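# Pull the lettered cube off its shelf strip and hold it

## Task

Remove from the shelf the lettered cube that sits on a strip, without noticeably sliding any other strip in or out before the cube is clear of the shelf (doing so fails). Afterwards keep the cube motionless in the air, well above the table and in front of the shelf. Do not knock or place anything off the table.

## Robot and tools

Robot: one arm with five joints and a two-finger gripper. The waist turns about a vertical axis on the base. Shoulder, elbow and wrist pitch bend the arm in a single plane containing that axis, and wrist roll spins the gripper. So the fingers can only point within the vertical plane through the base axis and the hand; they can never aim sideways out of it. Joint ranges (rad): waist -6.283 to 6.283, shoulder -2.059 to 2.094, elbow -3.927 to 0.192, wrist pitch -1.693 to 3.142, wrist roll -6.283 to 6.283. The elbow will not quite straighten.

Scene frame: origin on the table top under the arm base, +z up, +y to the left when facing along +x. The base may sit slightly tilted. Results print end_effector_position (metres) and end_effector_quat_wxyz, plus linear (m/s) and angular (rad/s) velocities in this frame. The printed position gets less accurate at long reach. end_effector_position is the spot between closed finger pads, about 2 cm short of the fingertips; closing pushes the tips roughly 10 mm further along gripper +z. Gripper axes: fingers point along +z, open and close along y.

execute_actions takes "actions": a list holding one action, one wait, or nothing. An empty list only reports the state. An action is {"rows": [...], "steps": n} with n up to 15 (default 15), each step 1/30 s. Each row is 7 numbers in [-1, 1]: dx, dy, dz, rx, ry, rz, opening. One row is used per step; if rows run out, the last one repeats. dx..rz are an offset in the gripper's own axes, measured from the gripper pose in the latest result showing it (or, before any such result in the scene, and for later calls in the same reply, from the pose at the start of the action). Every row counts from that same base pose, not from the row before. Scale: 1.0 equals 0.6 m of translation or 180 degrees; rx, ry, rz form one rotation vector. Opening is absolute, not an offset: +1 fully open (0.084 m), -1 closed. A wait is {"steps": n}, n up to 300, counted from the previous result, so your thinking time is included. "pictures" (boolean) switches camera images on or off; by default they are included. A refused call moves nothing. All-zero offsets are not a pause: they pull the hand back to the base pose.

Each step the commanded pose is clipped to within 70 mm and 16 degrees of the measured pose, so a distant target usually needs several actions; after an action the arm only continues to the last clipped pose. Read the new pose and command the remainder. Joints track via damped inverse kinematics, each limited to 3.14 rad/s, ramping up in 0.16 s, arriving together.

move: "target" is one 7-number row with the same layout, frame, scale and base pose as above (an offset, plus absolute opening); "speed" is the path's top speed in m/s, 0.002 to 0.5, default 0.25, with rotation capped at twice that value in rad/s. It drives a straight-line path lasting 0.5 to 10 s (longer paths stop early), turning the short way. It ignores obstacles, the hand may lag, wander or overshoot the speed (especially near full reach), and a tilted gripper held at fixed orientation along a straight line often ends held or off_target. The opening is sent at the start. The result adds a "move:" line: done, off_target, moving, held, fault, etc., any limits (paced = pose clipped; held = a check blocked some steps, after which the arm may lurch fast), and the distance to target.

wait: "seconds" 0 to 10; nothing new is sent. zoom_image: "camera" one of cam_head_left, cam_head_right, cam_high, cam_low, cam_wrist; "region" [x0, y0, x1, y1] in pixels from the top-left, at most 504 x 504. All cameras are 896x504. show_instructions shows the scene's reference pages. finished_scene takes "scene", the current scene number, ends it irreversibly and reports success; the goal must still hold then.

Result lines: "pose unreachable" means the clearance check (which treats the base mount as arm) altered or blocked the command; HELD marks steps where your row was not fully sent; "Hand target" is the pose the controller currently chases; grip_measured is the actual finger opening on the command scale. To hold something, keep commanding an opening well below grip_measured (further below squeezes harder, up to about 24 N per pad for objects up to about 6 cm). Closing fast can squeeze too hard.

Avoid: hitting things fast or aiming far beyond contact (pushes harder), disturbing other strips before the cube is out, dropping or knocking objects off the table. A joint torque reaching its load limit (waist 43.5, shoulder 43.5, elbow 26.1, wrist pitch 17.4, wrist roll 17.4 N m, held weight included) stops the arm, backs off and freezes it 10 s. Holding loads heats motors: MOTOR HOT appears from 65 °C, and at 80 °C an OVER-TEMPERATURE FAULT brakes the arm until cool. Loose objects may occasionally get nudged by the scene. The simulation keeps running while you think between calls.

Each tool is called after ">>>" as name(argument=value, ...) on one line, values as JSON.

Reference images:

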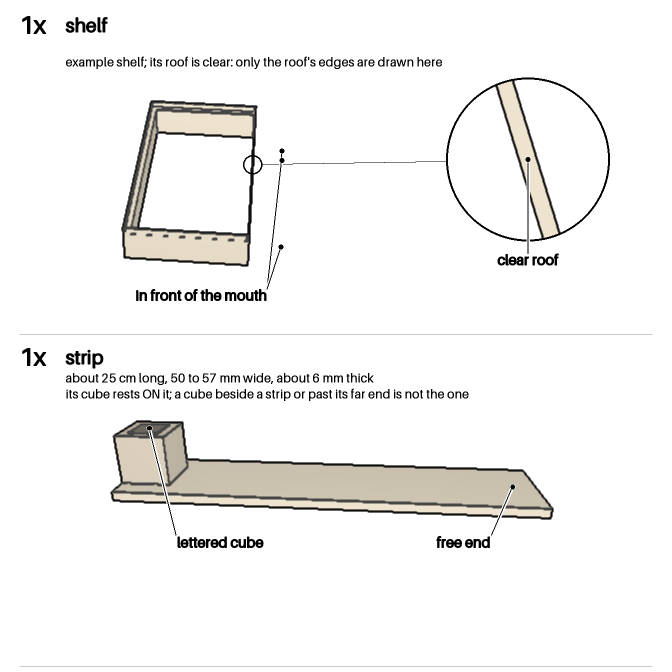

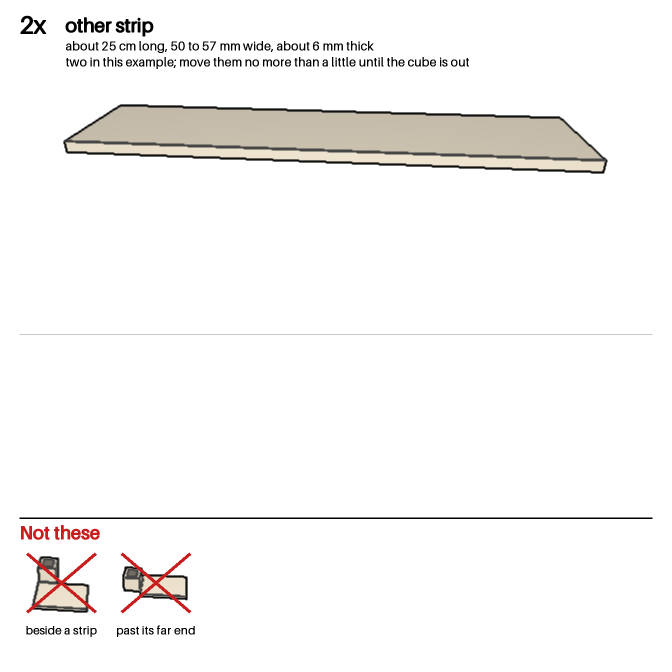

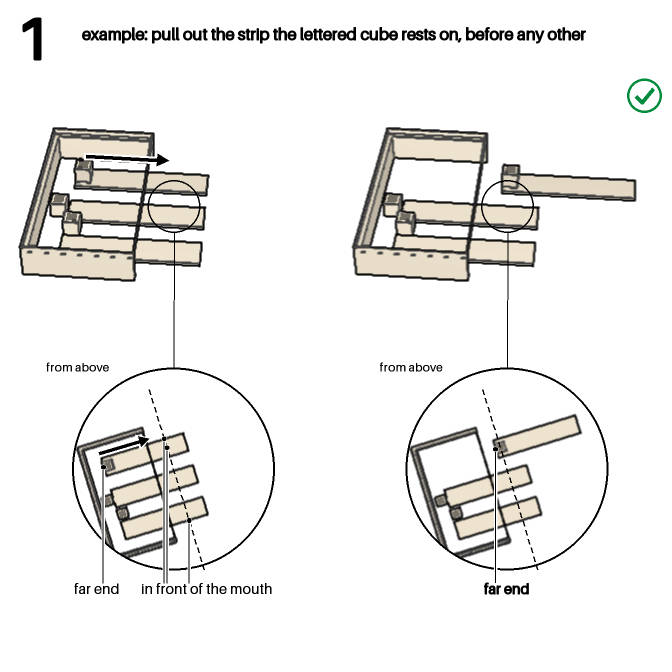

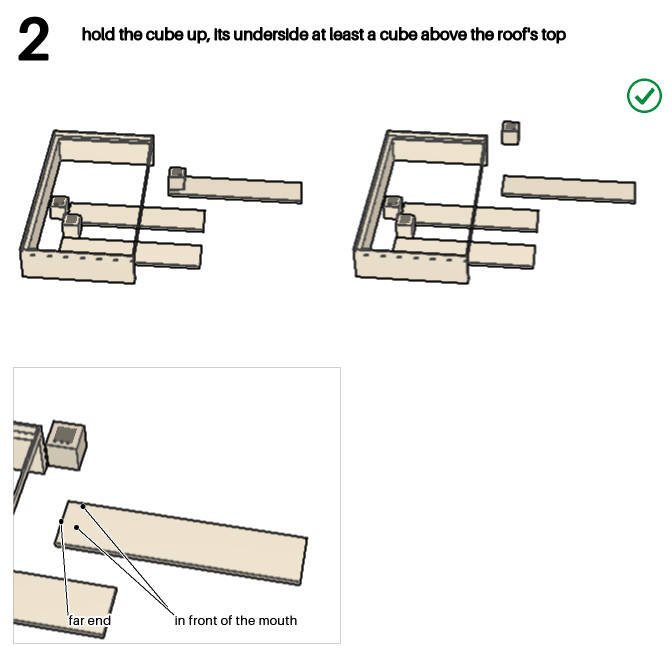

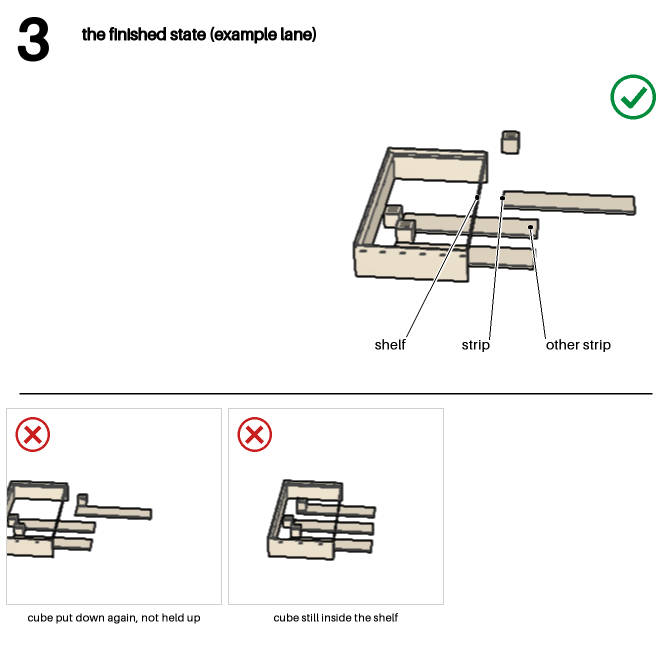

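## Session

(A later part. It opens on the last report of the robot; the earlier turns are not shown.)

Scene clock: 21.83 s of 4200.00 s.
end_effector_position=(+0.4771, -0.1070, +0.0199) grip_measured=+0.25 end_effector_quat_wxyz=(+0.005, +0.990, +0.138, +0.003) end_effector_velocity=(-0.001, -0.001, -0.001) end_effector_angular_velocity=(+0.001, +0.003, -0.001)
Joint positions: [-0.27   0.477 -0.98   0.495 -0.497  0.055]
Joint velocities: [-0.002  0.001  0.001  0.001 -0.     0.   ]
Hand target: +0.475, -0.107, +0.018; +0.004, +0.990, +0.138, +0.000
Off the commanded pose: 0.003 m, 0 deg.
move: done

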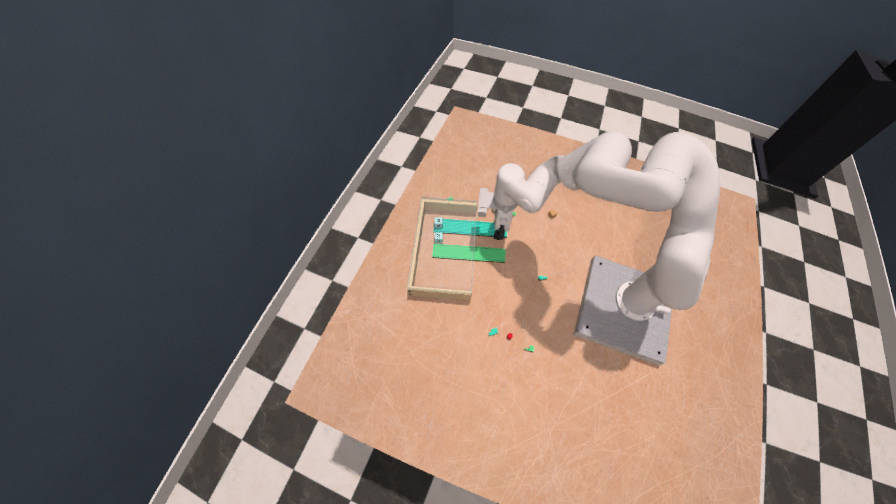

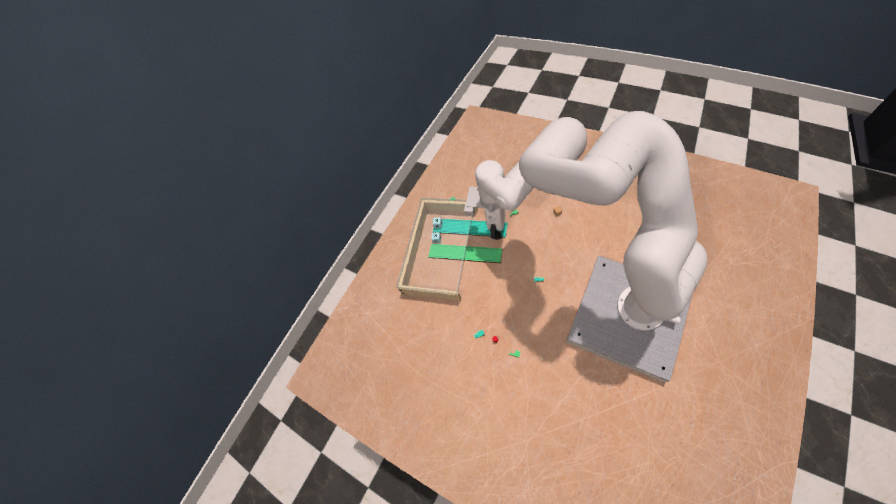

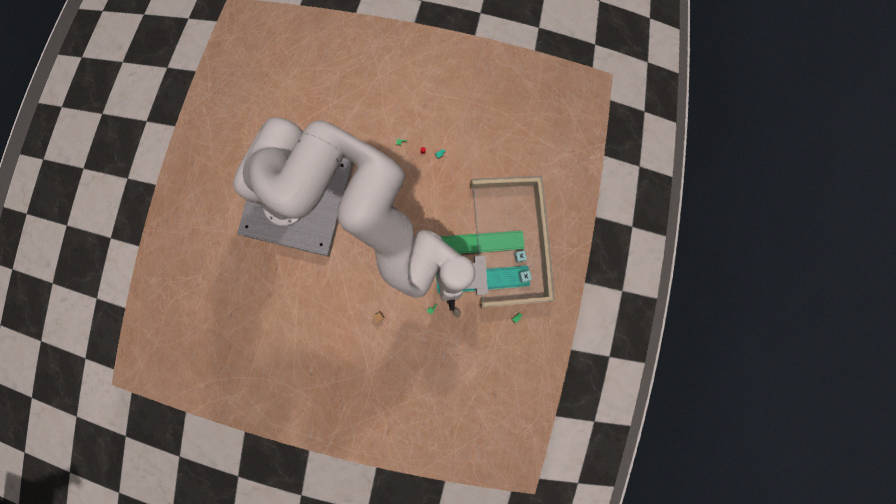

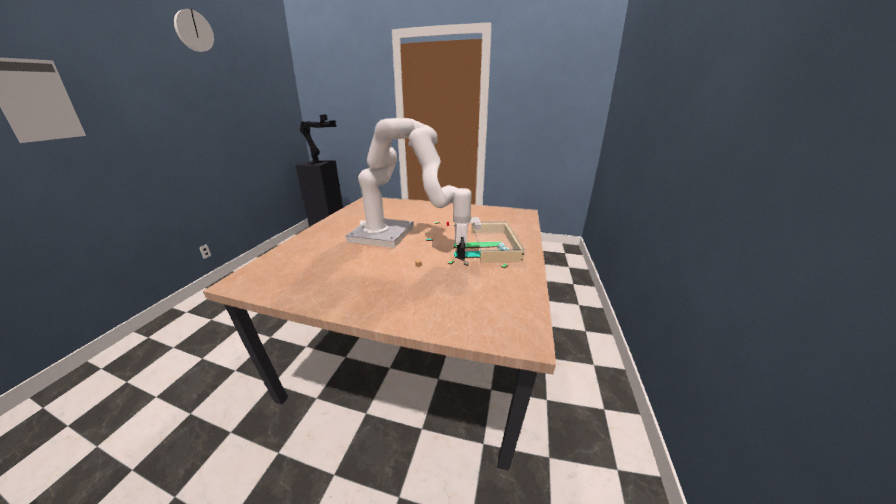

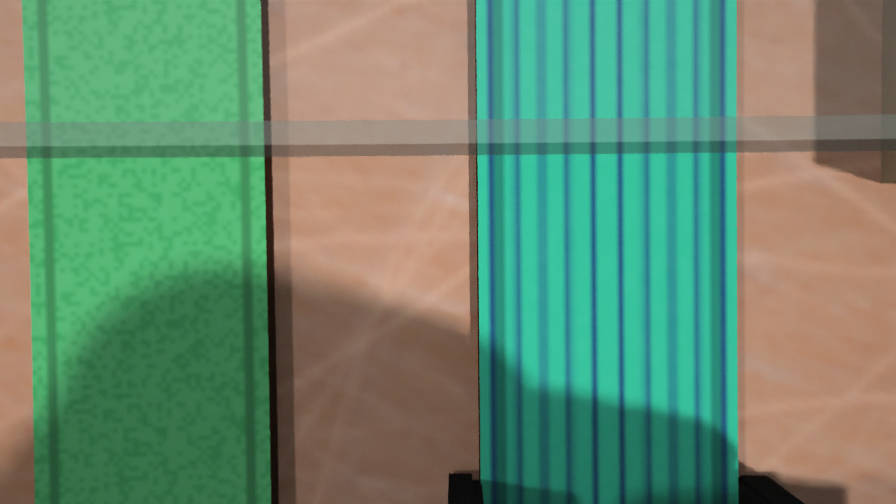

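>>> move(target=[-0.33,0,-0.003,0,0,0,0], speed=0.08)

>>> move(target=[0,0,-0.01,0,0,0,0.75], speed=0.02)

>>> move(target=[0.25,0,-0.11,0,0,0,0.75])

Scene clock: 29.23 s of 4200.00 s.
end_effector_position=(+0.2855, -0.1612, +0.0198) grip_measured=+0.25 end_effector_quat_wxyz=(+0.004, +0.990, +0.138, +0.000) end_effector_velocity=(+0.004, -0.005, +0.005) end_effector_angular_velocity=(-0.010, -0.017, -0.000)
Joint positions: [-0.563  0.121 -0.383  0.259 -0.79   0.055]
Joint velocities: [-0.007 -0.013 -0.001 -0.006 -0.006 -0.   ]
Hand target: +0.287, -0.162, +0.021; +0.006, +0.990, +0.138, +0.002
Off the commanded pose: 0.002 m, 0 deg.
After step 90, 1.47 s passed at rest.
move: done

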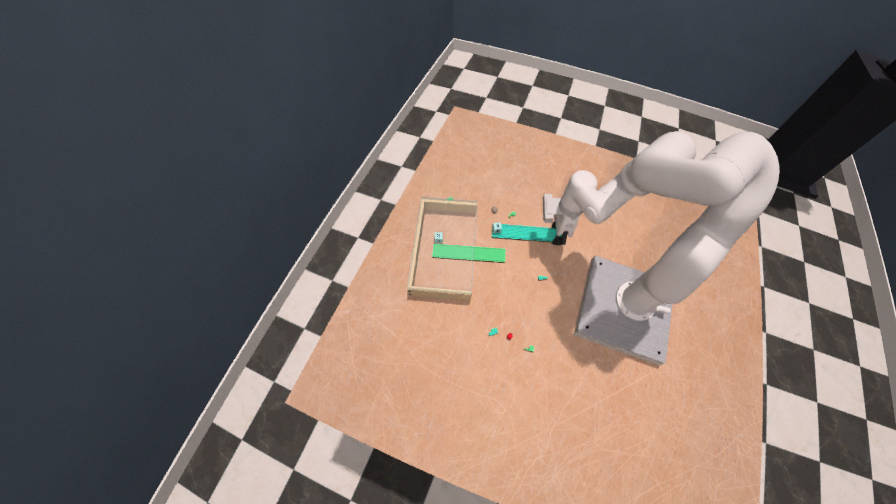

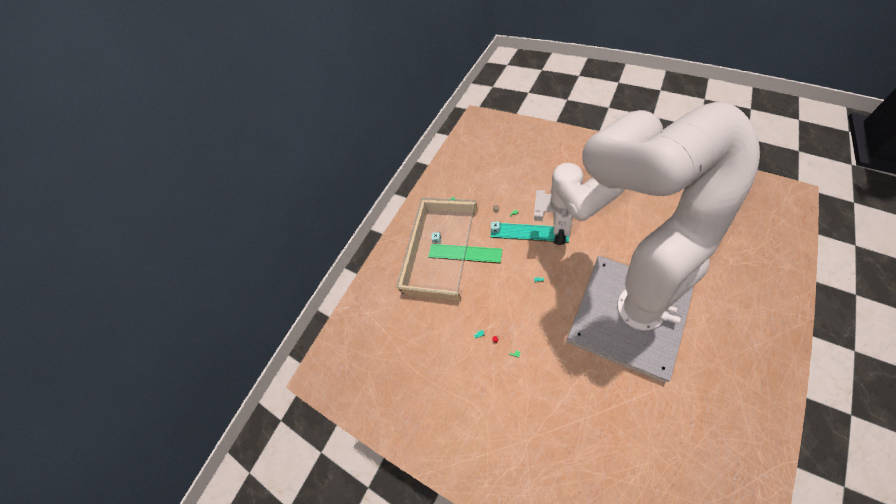

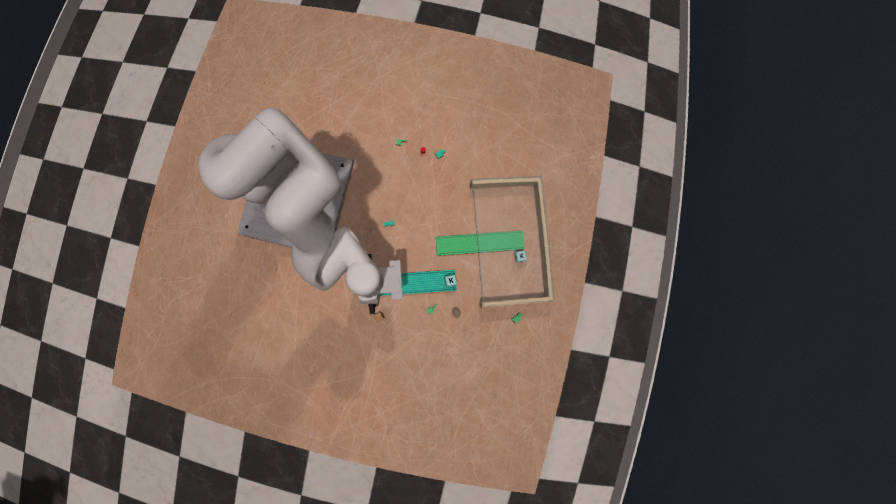

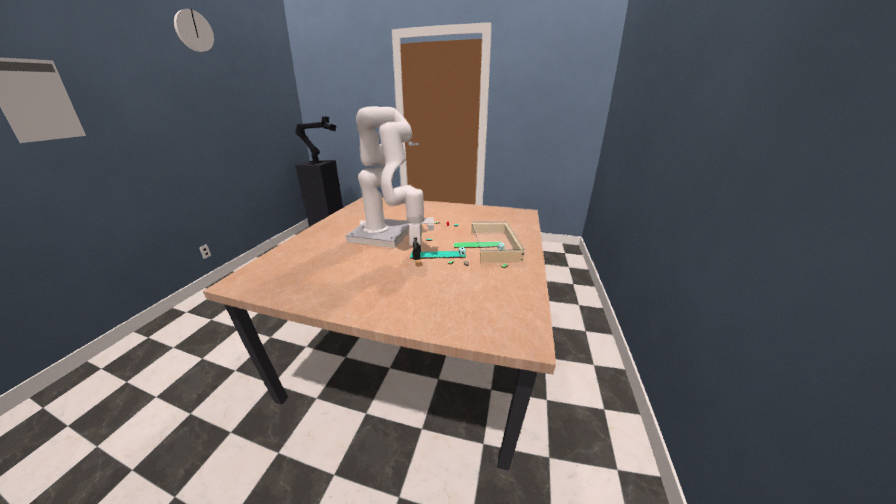

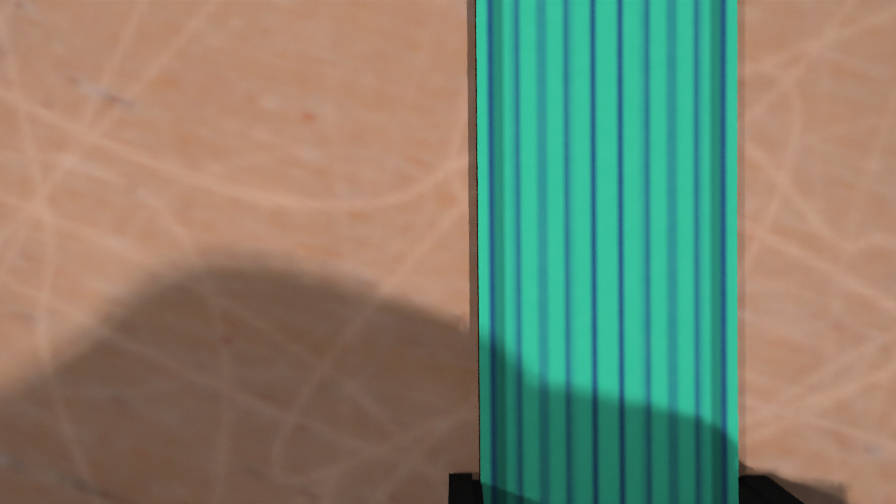

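Scene clock: 29.97 s of 4200.00 s.
end_effector_position=(+0.2855, -0.1611, +0.0256) grip_measured=+0.75 end_effector_quat_wxyz=(+0.004, +0.990, +0.138, +0.000) end_effector_velocity=(-0.001, +0.000, +0.002) end_effector_angular_velocity=(+0.001, +0.001, -0.000)
Joint positions: [-0.563  0.097 -0.381  0.281 -0.79   0.075]
Joint velocities: [-0.001 -0.011  0.001  0.011 -0.001  0.   ]
Hand target: +0.285, -0.161, +0.026; +0.004, +0.990, +0.138, +0.000
Off the commanded pose: 0.000 m, 0 deg.
move: done

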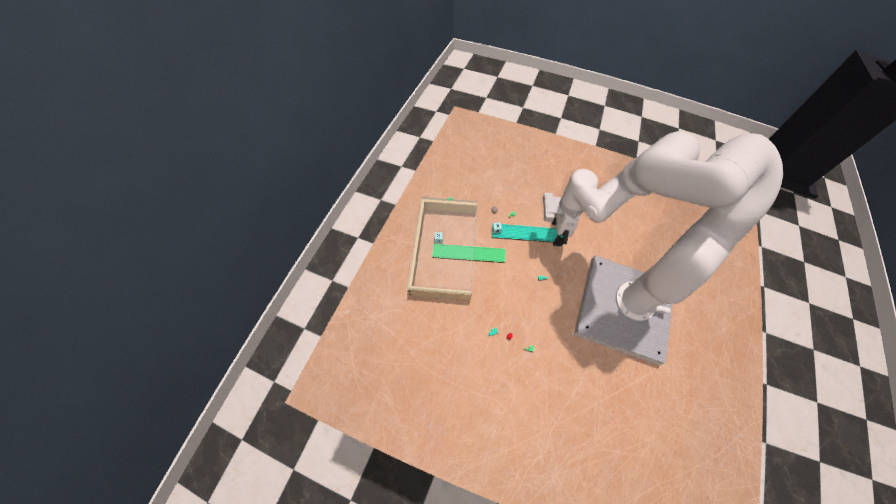

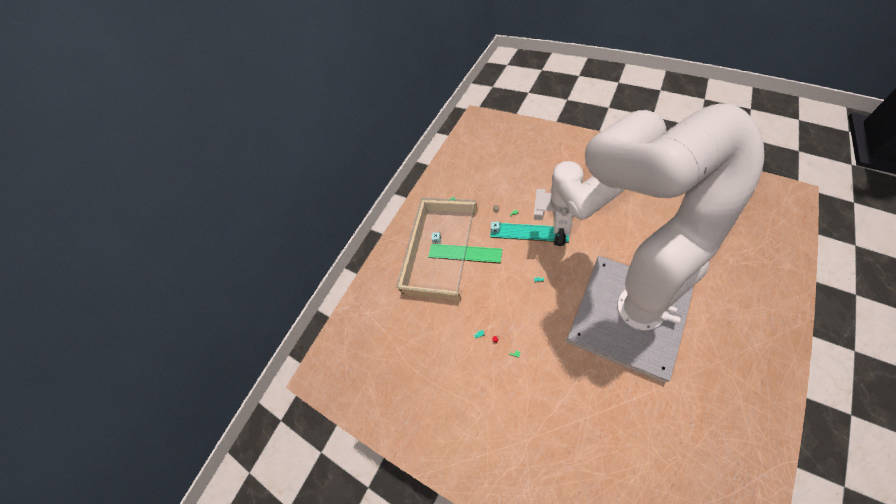

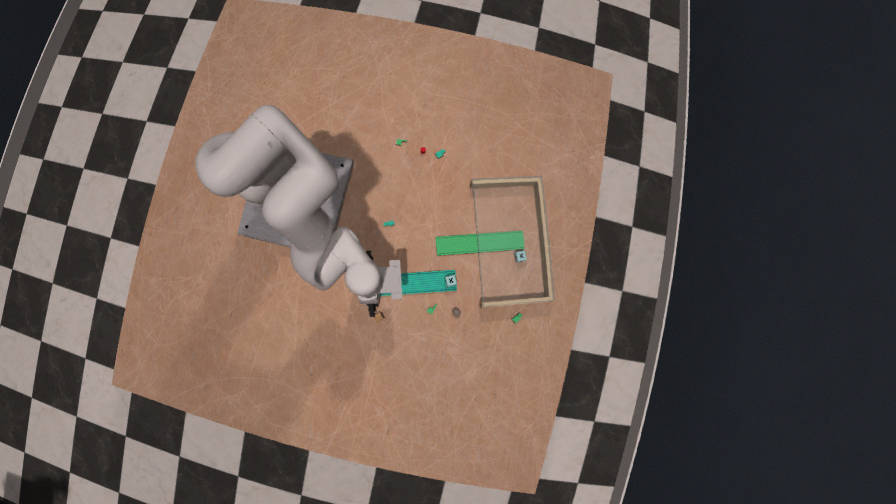

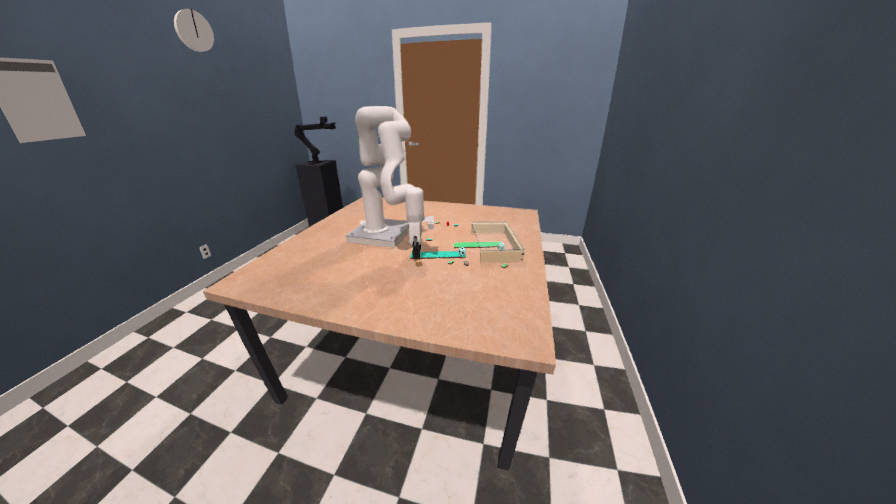

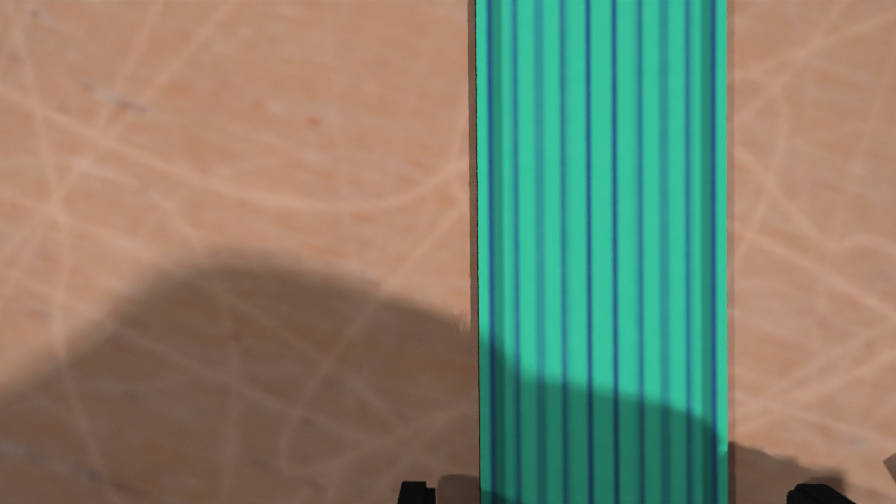

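Scene clock: 31.33 s of 4200.00 s.
end_effector_position=(+0.4292, -0.1189, +0.0914) grip_measured=+0.75 end_effector_quat_wxyz=(+0.004, +0.990, +0.138, +0.001) end_effector_velocity=(+0.003, +0.001, +0.001) end_effector_angular_velocity=(+0.000, +0.002, +0.001)
Joint positions: [-0.321  0.187 -0.812  0.622 -0.547  0.075]
Joint velocities: [ 0.003  0.006 -0.011  0.007  0.002  0.   ]
Hand target: +0.430, -0.119, +0.092; +0.004, +0.990, +0.138, +0.001
Off the commanded pose: 0.001 m, 0 deg.
move: done

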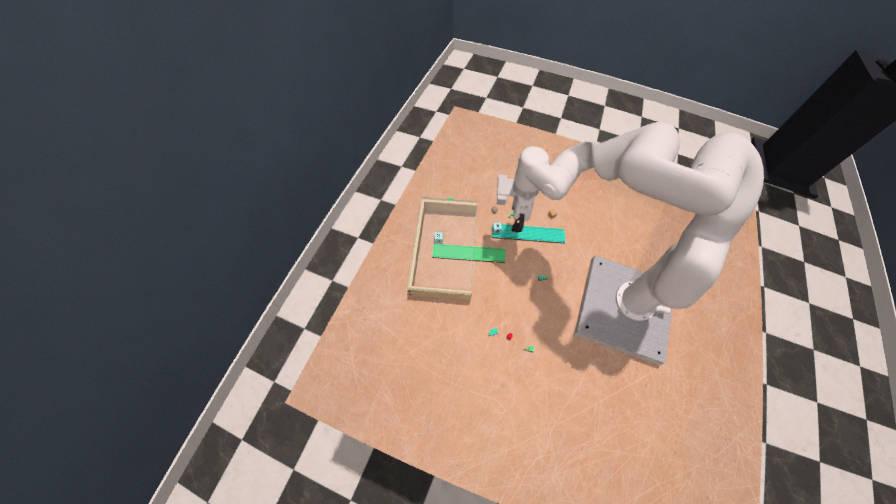

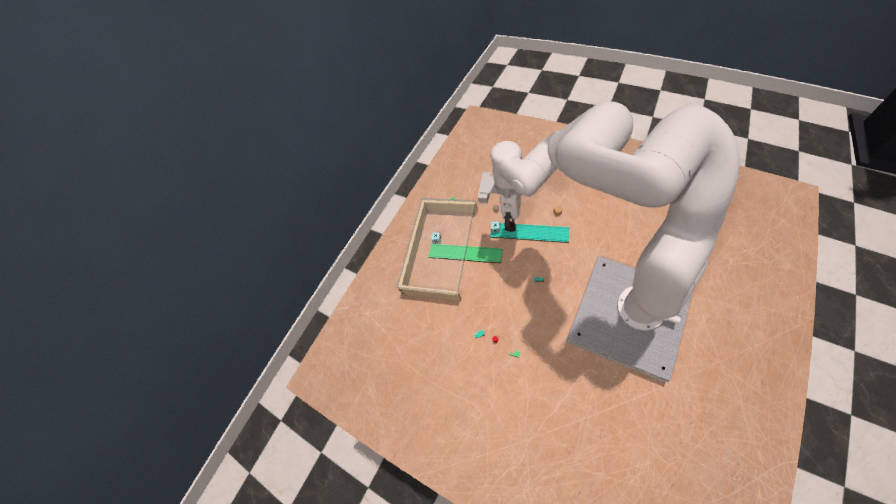

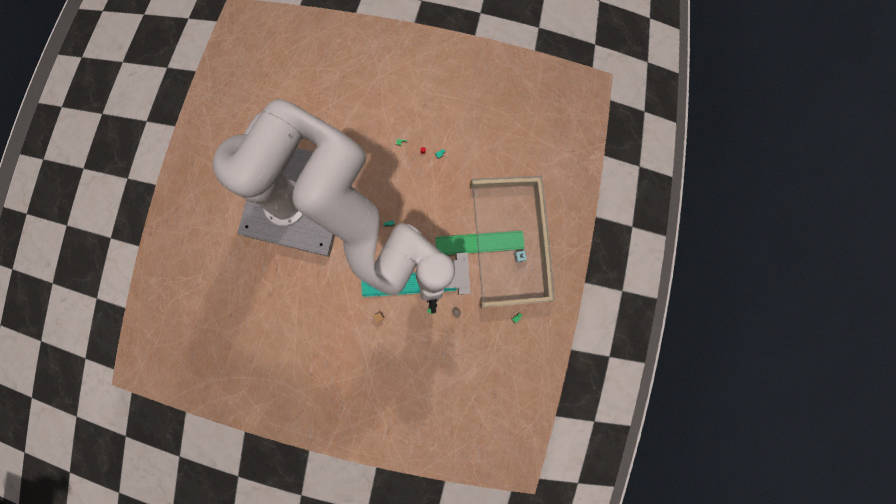

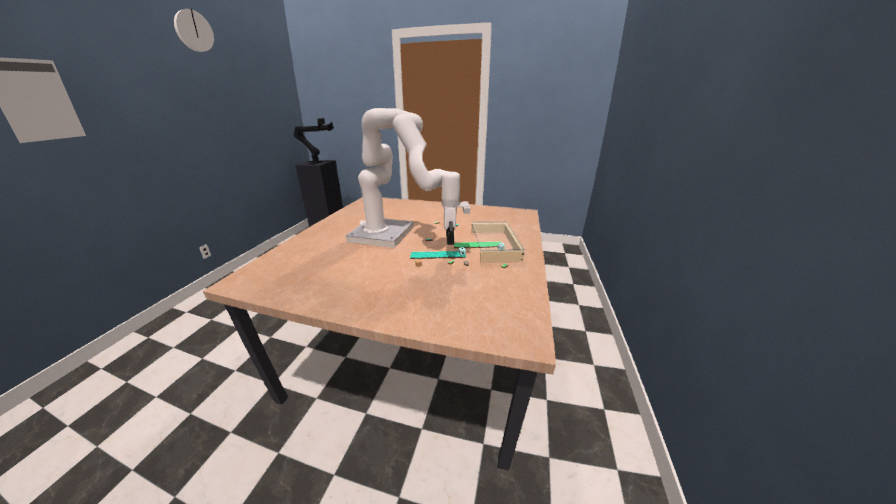

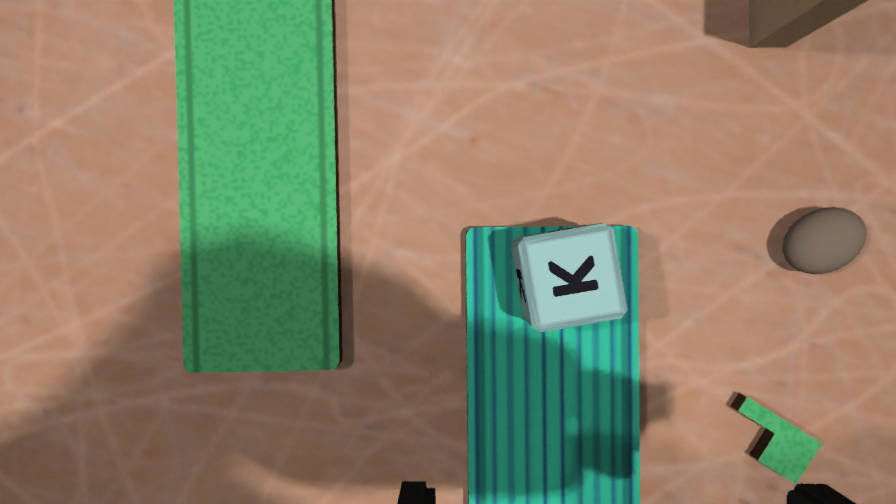

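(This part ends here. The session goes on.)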